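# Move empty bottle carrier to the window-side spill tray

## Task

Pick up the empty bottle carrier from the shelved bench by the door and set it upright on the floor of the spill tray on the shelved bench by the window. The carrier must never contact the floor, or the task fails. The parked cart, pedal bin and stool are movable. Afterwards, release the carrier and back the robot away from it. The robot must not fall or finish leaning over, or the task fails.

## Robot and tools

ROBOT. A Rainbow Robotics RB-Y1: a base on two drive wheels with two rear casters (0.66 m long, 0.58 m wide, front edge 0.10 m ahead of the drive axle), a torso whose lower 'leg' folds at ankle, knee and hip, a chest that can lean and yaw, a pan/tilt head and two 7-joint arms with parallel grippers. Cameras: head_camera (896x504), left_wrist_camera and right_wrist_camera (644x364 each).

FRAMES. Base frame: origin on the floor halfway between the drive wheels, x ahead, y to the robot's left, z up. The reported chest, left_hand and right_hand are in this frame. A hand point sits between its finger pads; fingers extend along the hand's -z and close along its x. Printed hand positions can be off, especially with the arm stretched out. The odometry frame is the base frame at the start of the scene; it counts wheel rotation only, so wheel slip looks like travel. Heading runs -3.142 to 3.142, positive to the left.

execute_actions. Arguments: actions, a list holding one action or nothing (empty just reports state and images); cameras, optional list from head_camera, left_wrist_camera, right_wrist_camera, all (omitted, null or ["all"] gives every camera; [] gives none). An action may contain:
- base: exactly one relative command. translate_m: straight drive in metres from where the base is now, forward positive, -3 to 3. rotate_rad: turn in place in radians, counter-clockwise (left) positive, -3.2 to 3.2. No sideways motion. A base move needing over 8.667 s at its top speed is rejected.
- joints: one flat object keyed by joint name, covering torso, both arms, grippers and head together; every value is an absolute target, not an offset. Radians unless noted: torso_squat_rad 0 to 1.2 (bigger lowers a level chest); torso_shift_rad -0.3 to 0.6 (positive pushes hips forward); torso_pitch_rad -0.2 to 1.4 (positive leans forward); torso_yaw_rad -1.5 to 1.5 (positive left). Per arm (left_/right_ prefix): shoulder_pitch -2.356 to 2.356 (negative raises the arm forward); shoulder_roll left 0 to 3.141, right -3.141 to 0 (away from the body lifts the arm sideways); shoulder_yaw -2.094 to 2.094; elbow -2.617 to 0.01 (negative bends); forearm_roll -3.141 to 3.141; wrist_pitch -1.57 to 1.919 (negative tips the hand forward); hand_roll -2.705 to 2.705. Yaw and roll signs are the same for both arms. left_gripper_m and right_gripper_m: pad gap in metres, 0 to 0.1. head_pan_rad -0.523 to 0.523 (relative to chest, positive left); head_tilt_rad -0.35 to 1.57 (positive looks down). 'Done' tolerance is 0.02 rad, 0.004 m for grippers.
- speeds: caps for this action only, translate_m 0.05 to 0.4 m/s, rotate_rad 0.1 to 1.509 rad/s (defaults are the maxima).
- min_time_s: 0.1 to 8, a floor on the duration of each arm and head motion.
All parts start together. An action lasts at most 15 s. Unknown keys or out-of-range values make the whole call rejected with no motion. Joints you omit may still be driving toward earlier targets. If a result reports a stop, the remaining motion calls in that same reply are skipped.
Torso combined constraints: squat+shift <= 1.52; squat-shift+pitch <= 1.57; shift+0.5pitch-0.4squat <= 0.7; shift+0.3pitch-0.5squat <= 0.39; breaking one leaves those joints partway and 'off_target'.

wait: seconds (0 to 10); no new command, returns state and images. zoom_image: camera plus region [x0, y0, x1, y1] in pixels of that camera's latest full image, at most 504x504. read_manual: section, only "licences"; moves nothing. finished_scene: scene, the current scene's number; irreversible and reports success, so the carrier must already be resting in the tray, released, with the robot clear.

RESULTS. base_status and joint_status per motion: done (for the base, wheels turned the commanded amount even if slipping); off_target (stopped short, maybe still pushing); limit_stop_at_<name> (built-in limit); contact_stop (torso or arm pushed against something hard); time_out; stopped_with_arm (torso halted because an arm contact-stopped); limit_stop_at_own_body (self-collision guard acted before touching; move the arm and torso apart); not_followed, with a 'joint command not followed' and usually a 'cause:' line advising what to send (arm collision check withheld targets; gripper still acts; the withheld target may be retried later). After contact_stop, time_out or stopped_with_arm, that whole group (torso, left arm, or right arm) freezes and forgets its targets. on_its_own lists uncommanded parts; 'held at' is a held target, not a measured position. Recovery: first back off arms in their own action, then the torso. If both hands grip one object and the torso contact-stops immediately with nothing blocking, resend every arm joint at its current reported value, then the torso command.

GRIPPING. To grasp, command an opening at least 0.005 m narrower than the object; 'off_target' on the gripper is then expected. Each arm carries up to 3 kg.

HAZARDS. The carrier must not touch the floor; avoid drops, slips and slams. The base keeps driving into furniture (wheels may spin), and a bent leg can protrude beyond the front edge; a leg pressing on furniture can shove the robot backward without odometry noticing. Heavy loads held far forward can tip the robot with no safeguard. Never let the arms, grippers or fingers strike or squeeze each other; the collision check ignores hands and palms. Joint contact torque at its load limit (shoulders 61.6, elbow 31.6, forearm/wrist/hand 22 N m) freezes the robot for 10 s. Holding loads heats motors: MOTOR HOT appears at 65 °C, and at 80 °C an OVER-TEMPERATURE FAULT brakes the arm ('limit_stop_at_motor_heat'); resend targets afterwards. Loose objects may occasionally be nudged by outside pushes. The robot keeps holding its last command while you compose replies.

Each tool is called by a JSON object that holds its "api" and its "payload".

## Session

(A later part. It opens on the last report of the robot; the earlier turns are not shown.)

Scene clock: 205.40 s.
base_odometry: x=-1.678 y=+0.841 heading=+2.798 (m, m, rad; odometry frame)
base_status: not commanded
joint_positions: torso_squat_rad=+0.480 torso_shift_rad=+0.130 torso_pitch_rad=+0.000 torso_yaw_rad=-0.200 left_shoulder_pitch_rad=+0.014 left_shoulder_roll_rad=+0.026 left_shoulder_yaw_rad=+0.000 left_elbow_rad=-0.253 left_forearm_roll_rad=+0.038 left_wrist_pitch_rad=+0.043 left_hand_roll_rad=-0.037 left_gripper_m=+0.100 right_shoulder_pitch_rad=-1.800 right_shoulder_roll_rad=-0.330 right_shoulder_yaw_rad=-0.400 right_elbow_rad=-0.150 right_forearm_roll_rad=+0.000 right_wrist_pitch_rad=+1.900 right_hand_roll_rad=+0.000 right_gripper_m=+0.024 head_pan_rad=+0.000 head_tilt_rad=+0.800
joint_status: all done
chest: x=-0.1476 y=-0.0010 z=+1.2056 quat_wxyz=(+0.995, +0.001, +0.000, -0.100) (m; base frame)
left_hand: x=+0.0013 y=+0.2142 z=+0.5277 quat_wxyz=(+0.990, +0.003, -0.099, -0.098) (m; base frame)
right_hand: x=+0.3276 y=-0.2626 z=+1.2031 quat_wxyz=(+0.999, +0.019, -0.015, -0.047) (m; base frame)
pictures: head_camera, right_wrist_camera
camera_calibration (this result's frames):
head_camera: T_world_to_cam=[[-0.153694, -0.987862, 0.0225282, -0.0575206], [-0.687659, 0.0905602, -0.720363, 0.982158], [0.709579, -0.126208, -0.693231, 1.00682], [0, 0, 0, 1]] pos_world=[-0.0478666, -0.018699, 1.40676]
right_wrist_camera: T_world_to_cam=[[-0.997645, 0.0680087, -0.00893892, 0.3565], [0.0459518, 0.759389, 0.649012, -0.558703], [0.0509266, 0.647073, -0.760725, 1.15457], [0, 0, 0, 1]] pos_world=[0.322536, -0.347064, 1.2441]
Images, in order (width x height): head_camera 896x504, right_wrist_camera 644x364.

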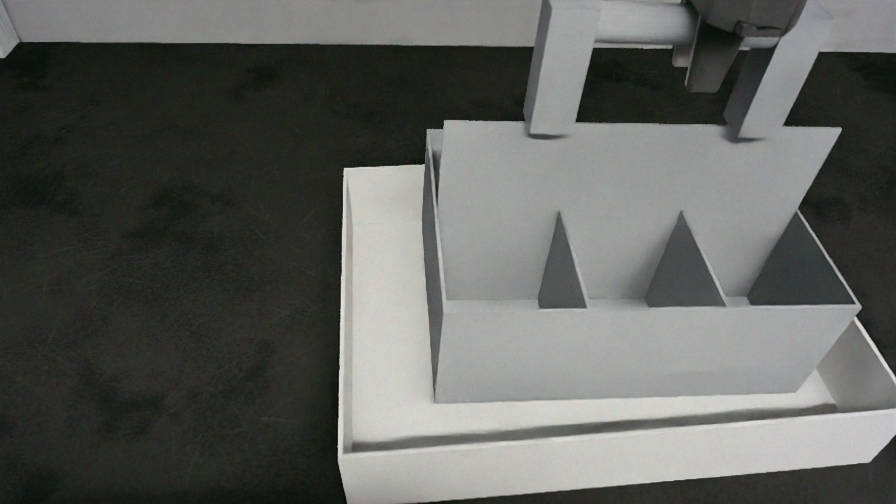

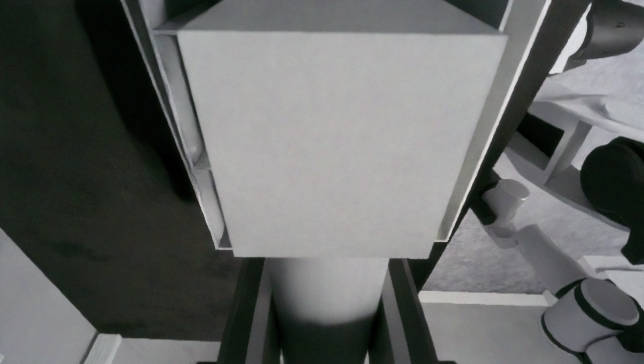

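{"api": "execute_actions", "payload": {"actions": [{"joints":{"torso_squat_rad":0.55}}], "cameras": ["head_camera"]}}

Scene clock: 212.63 s.
base_odometry: x=-1.678 y=+0.841 heading=+2.798 (m, m, rad; odometry frame)
base_status: not commanded
joint_positions: torso_squat_rad=+0.550 torso_shift_rad=+0.130 torso_pitch_rad=+0.000 torso_yaw_rad=-0.200 left_shoulder_pitch_rad=+0.014 left_shoulder_roll_rad=+0.026 left_shoulder_yaw_rad=+0.000 left_elbow_rad=-0.253 left_forearm_roll_rad=+0.038 left_wrist_pitch_rad=+0.043 left_hand_roll_rad=-0.037 left_gripper_m=+0.100 right_shoulder_pitch_rad=-1.801 right_shoulder_roll_rad=-0.330 right_shoulder_yaw_rad=-0.400 right_elbow_rad=-0.150 right_forearm_roll_rad=+0.000 right_wrist_pitch_rad=+1.900 right_hand_roll_rad=+0.000 right_gripper_m=+0.024 head_pan_rad=+0.000 head_tilt_rad=+0.800
joint_status: all done
chest: x=-0.1508 y=-0.0009 z=+1.1817 quat_wxyz=(+0.995, +0.001, +0.000, -0.100) (m; base frame)
left_hand: x=-0.0018 y=+0.2143 z=+0.5038 quat_wxyz=(+0.990, +0.003, -0.099, -0.098) (m; base frame)
right_hand: x=+0.3245 y=-0.2624 z=+1.1799 quat_wxyz=(+0.999, +0.019, -0.016, -0.047) (m; base frame)
pictures: head_camera
camera_calibration (this result's frames):
head_camera: T_world_to_cam=[[-0.153673, -0.987863, 0.0226158, -0.057488], [-0.687495, 0.0904518, -0.720534, 0.962913], [0.709743, -0.126275, -0.693051, 0.992354], [0, 0, 0, 1]] pos_world=[-0.0511533, -0.0185781, 1.38286]
Images, in order (width x height): head_camera 896x504.

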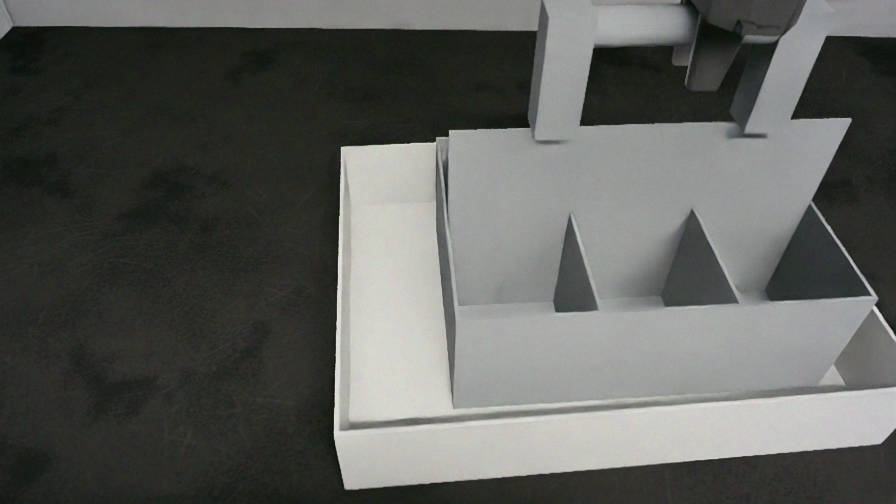

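{"api": "execute_actions", "payload": {"actions": [{"joints":{"torso_squat_rad":0.44}}], "cameras": []}}

{"api": "execute_actions", "payload": {"actions": [{"joints":{"torso_yaw_rad":-0.13,"head_pan_rad":-0.3}}], "cameras": []}}

{"api": "execute_actions", "payload": {"actions": [{"joints":{"torso_squat_rad":0.55}}], "cameras": ["head_camera"]}}

Scene clock: 233.73 s.
base_odometry: x=-1.678 y=+0.841 heading=+2.798 (m, m, rad; odometry frame)
base_status: not commanded
joint_positions: torso_squat_rad=+0.440 torso_shift_rad=+0.130 torso_pitch_rad=+0.000 torso_yaw_rad=-0.200 left_shoulder_pitch_rad=+0.014 left_shoulder_roll_rad=+0.026 left_shoulder_yaw_rad=+0.000 left_elbow_rad=-0.253 left_forearm_roll_rad=+0.038 left_wrist_pitch_rad=+0.043 left_hand_roll_rad=-0.037 left_gripper_m=+0.100 right_shoulder_pitch_rad=-1.800 right_shoulder_roll_rad=-0.330 right_shoulder_yaw_rad=-0.400 right_elbow_rad=-0.150 right_forearm_roll_rad=+0.000 right_wrist_pitch_rad=+1.900 right_hand_roll_rad=+0.000 right_gripper_m=+0.024 head_pan_rad=+0.000 head_tilt_rad=+0.800
joint_status: all done
chest: x=-0.1459 y=-0.0010 z=+1.2179 quat_wxyz=(+0.995, +0.001, +0.000, -0.100) (m; base frame)
left_hand: x=+0.0029 y=+0.2142 z=+0.5400 quat_wxyz=(+0.990, +0.003, -0.099, -0.098) (m; base frame)
right_hand: x=+0.3293 y=-0.2626 z=+1.2155 quat_wxyz=(+0.999, +0.019, -0.016, -0.047) (m; base frame)
pictures: none
No camera images: the call's "cameras" was empty. Leave "cameras" out to get every camera's image.

Scene clock: 234.57 s.
base_odometry: x=-1.678 y=+0.841 heading=+2.798 (m, m, rad; odometry frame)
base_status: not commanded
joint_positions: torso_squat_rad=+0.440 torso_shift_rad=+0.130 torso_pitch_rad=+0.000 torso_yaw_rad=-0.130 left_shoulder_pitch_rad=+0.014 left_shoulder_roll_rad=+0.026 left_shoulder_yaw_rad=+0.000 left_elbow_rad=-0.253 left_forearm_roll_rad=+0.038 left_wrist_pitch_rad=+0.043 left_hand_roll_rad=-0.037 left_gripper_m=+0.100 right_shoulder_pitch_rad=-1.800 right_shoulder_roll_rad=-0.330 right_shoulder_yaw_rad=-0.400 right_elbow_rad=-0.150 right_forearm_roll_rad=+0.000 right_wrist_pitch_rad=+1.900 right_hand_roll_rad=+0.000 right_gripper_m=+0.024 head_pan_rad=-0.300 head_tilt_rad=+0.800
joint_status: all done
chest: x=-0.1459 y=-0.0010 z=+1.2179 quat_wxyz=(+0.998, +0.001, +0.000, -0.065) (m; base frame)
left_hand: x=-0.0125 y=+0.2241 z=+0.5400 quat_wxyz=(+0.993, +0.006, -0.099, -0.063) (m; base frame)
right_hand: x=+0.3465 y=-0.2286 z=+1.2155 quat_wxyz=(+1.000, +0.019, -0.015, -0.012) (m; base frame)
pictures: none
No camera images: the call's "cameras" was empty. Leave "cameras" out to get every camera's image.

Scene clock: 235.77 s.
base_odometry: x=-1.678 y=+0.841 heading=+2.798 (m, m, rad; odometry frame)
base_status: not commanded
joint_positions: torso_squat_rad=+0.550 torso_shift_rad=+0.130 torso_pitch_rad=+0.000 torso_yaw_rad=-0.130 left_shoulder_pitch_rad=+0.014 left_shoulder_roll_rad=+0.026 left_shoulder_yaw_rad=+0.000 left_elbow_rad=-0.253 left_forearm_roll_rad=+0.038 left_wrist_pitch_rad=+0.043 left_hand_roll_rad=-0.037 left_gripper_m=+0.100 right_shoulder_pitch_rad=-1.801 right_shoulder_roll_rad=-0.330 right_shoulder_yaw_rad=-0.400 right_elbow_rad=-0.150 right_forearm_roll_rad=+0.000 right_wrist_pitch_rad=+1.900 right_hand_roll_rad=+0.000 right_gripper_m=+0.024 head_pan_rad=-0.300 head_tilt_rad=+0.800
joint_status: all done
chest: x=-0.1508 y=-0.0009 z=+1.1817 quat_wxyz=(+0.998, +0.001, +0.000, -0.065) (m; base frame)
left_hand: x=-0.0171 y=+0.2241 z=+0.5038 quat_wxyz=(+0.993, +0.006, -0.099, -0.063) (m; base frame)
right_hand: x=+0.3417 y=-0.2285 z=+1.1801 quat_wxyz=(+1.000, +0.019, -0.016, -0.012) (m; base frame)
pictures: head_camera
camera_calibration (this result's frames):
head_camera: T_world_to_cam=[[-0.374677, -0.926881, 0.0225685, -0.0841869], [-0.649029, 0.244822, -0.720294, 0.968226], [0.662101, -0.284525, -0.693302, 0.985904], [0, 0, 0, 1]] pos_world=[-0.0559041, -0.0345594, 1.38284]
Images, in order (width x height): head_camera 896x504.

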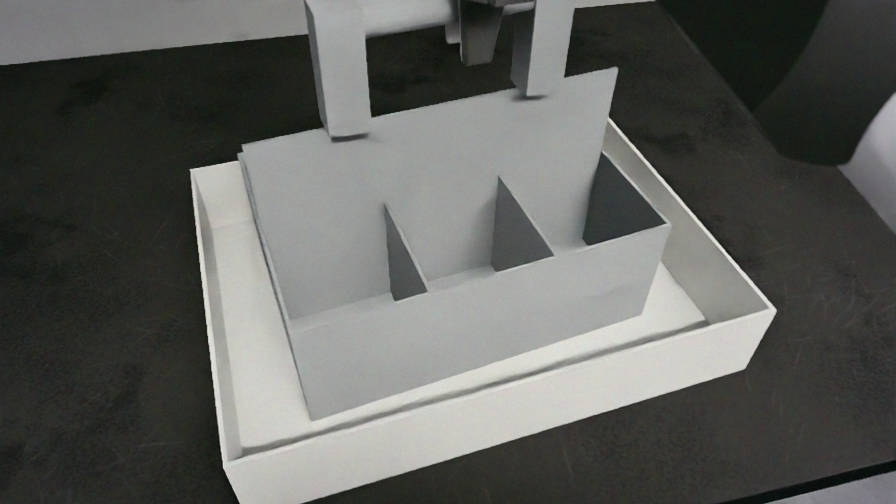

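Resting on the bottom. Release.

{"api": "execute_actions", "payload": {"actions": [{"joints":{"right_gripper_m":0.08}}], "cameras": []}}

{"api": "execute_actions", "payload": {"actions": [{"joints":{"torso_squat_rad":0.1}}], "cameras": ["head_camera"]}}

{"api": "execute_actions", "payload": {"actions": [{"base":{"translate_m":-0.6},"joints":{"head_pan_rad":0,"head_tilt_rad":0.65,"torso_shift_rad":0}}], "cameras": ["head_camera"]}}

Scene clock: 247.50 s.
base_odometry: x=-1.678 y=+0.841 heading=+2.798 (m, m, rad; odometry frame)
base_status: not commanded
joint_positions: torso_squat_rad=+0.550 torso_shift_rad=+0.130 torso_pitch_rad=+0.000 torso_yaw_rad=-0.130 left_shoulder_pitch_rad=+0.014 left_shoulder_roll_rad=+0.026 left_shoulder_yaw_rad=+0.000 left_elbow_rad=-0.253 left_forearm_roll_rad=+0.038 left_wrist_pitch_rad=+0.043 left_hand_roll_rad=-0.037 left_gripper_m=+0.100 right_shoulder_pitch_rad=-1.801 right_shoulder_roll_rad=-0.330 right_shoulder_yaw_rad=-0.400 right_elbow_rad=-0.150 right_forearm_roll_rad=+0.000 right_wrist_pitch_rad=+1.900 right_hand_roll_rad=+0.000 right_gripper_m=+0.080 head_pan_rad=-0.300 head_tilt_rad=+0.800
joint_status: all done
chest: x=-0.1508 y=-0.0009 z=+1.1817 quat_wxyz=(+0.998, +0.001, +0.000, -0.065) (m; base frame)
left_hand: x=-0.0172 y=+0.2241 z=+0.5038 quat_wxyz=(+0.993, +0.006, -0.099, -0.063) (m; base frame)
right_hand: x=+0.3417 y=-0.2286 z=+1.1798 quat_wxyz=(+1.000, +0.019, -0.016, -0.012) (m; base frame)
pictures: none
No camera images: the call's "cameras" was empty. Leave "cameras" out to get every camera's image.

Scene clock: 249.77 s.
base_odometry: x=-1.678 y=+0.841 heading=+2.798 (m, m, rad; odometry frame)
base_status: not commanded
joint_positions: torso_squat_rad=+0.100 torso_shift_rad=+0.130 torso_pitch_rad=+0.000 torso_yaw_rad=-0.130 left_shoulder_pitch_rad=+0.014 left_shoulder_roll_rad=+0.026 left_shoulder_yaw_rad=+0.000 left_elbow_rad=-0.253 left_forearm_roll_rad=+0.038 left_wrist_pitch_rad=+0.043 left_hand_roll_rad=-0.037 left_gripper_m=+0.100 right_shoulder_pitch_rad=-1.800 right_shoulder_roll_rad=-0.330 right_shoulder_yaw_rad=-0.400 right_elbow_rad=-0.150 right_forearm_roll_rad=+0.000 right_wrist_pitch_rad=+1.900 right_hand_roll_rad=+0.000 right_gripper_m=+0.080 head_pan_rad=-0.300 head_tilt_rad=+0.800
joint_status: all done
chest: x=-0.1378 y=-0.0010 z=+1.2806 quat_wxyz=(+0.998, +0.001, +0.000, -0.065) (m; base frame)
left_hand: x=-0.0043 y=+0.2241 z=+0.6026 quat_wxyz=(+0.993, +0.006, -0.099, -0.063) (m; base frame)
right_hand: x=+0.3547 y=-0.2287 z=+1.2785 quat_wxyz=(+1.000, +0.019, -0.015, -0.012) (m; base frame)
pictures: head_camera
camera_calibration (this result's frames):
head_camera: T_world_to_cam=[[-0.37467, -0.926881, 0.0226854, -0.0817525], [-0.649254, 0.244821, -0.720091, 1.04767], [0.661885, -0.284525, -0.693508, 1.04602], [0, 0, 0, 1]] pos_world=[-0.0427729, -0.0346473, 1.48169]
Images, in order (width x height): head_camera 896x504.

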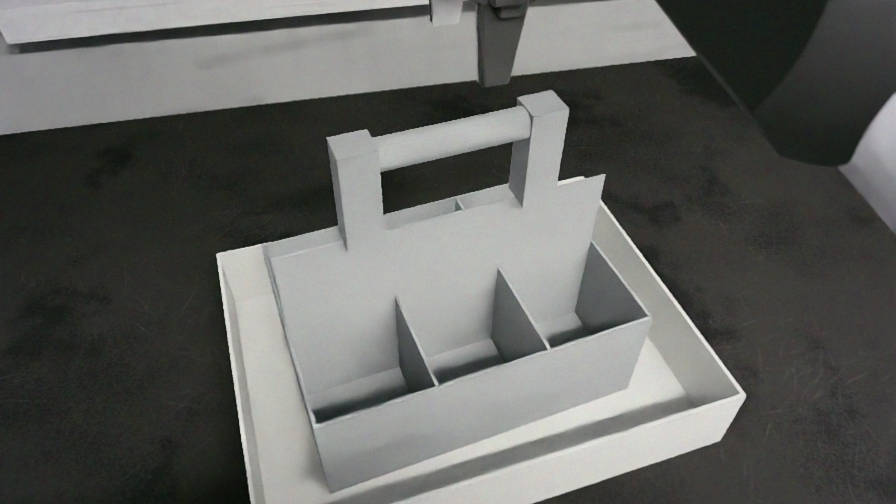

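Scene clock: 252.87 s.
base_odometry: x=-1.112 y=+0.639 heading=+2.799 (m, m, rad; odometry frame)
base_status: done
joint_positions: torso_squat_rad=+0.100 torso_shift_rad=+0.000 torso_pitch_rad=+0.000 torso_yaw_rad=-0.130 left_shoulder_pitch_rad=+0.014 left_shoulder_roll_rad=+0.026 left_shoulder_yaw_rad=+0.000 left_elbow_rad=-0.253 left_forearm_roll_rad=+0.038 left_wrist_pitch_rad=+0.043 left_hand_roll_rad=-0.037 left_gripper_m=+0.100 right_shoulder_pitch_rad=-1.800 right_shoulder_roll_rad=-0.330 right_shoulder_yaw_rad=-0.400 right_elbow_rad=-0.150 right_forearm_roll_rad=+0.000 right_wrist_pitch_rad=+1.900 right_hand_roll_rad=+0.000 right_gripper_m=+0.080 head_pan_rad=+0.000 head_tilt_rad=+0.650
joint_status: all done
chest: x=-0.2281 y=-0.0010 z=+1.2864 quat_wxyz=(+0.998, +0.001, +0.000, -0.065) (m; base frame)
left_hand: x=-0.0946 y=+0.2240 z=+0.6085 quat_wxyz=(+0.993, +0.006, -0.099, -0.063) (m; base frame)
right_hand: x=+0.2643 y=-0.2287 z=+1.2844 quat_wxyz=(+1.000, +0.019, -0.015, -0.012) (m; base frame)
pictures: head_camera
camera_calibration (this result's frames):
head_camera: T_world_to_cam=[[-0.0882356, -0.995672, 0.0291883, -0.0665981], [-0.577731, 0.0272835, -0.815771, 1.1493], [0.811444, -0.088843, -0.577638, 0.969363], [0, 0, 0, 1]] pos_world=[-0.128474, -0.0115457, 1.49945]
Images, in order (width x height): head_camera 896x504.

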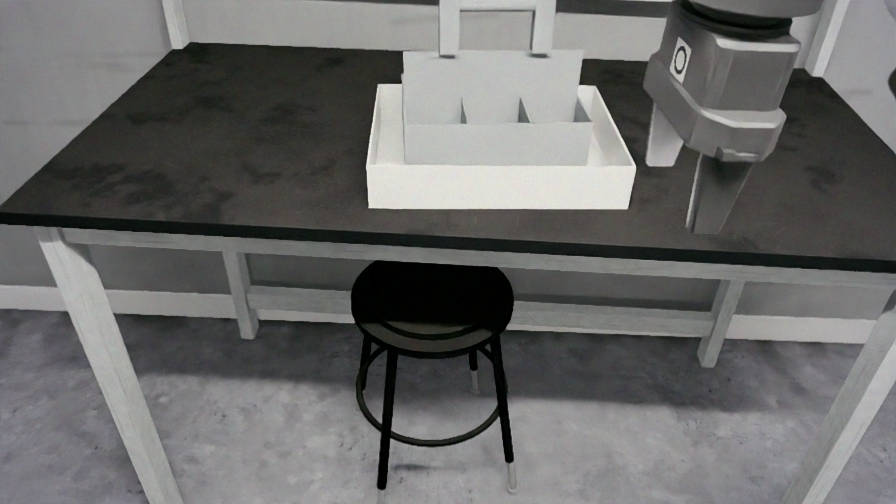

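{"api": "finished_scene", "payload": {"scene": 1}}

The scene is finished: the task was done.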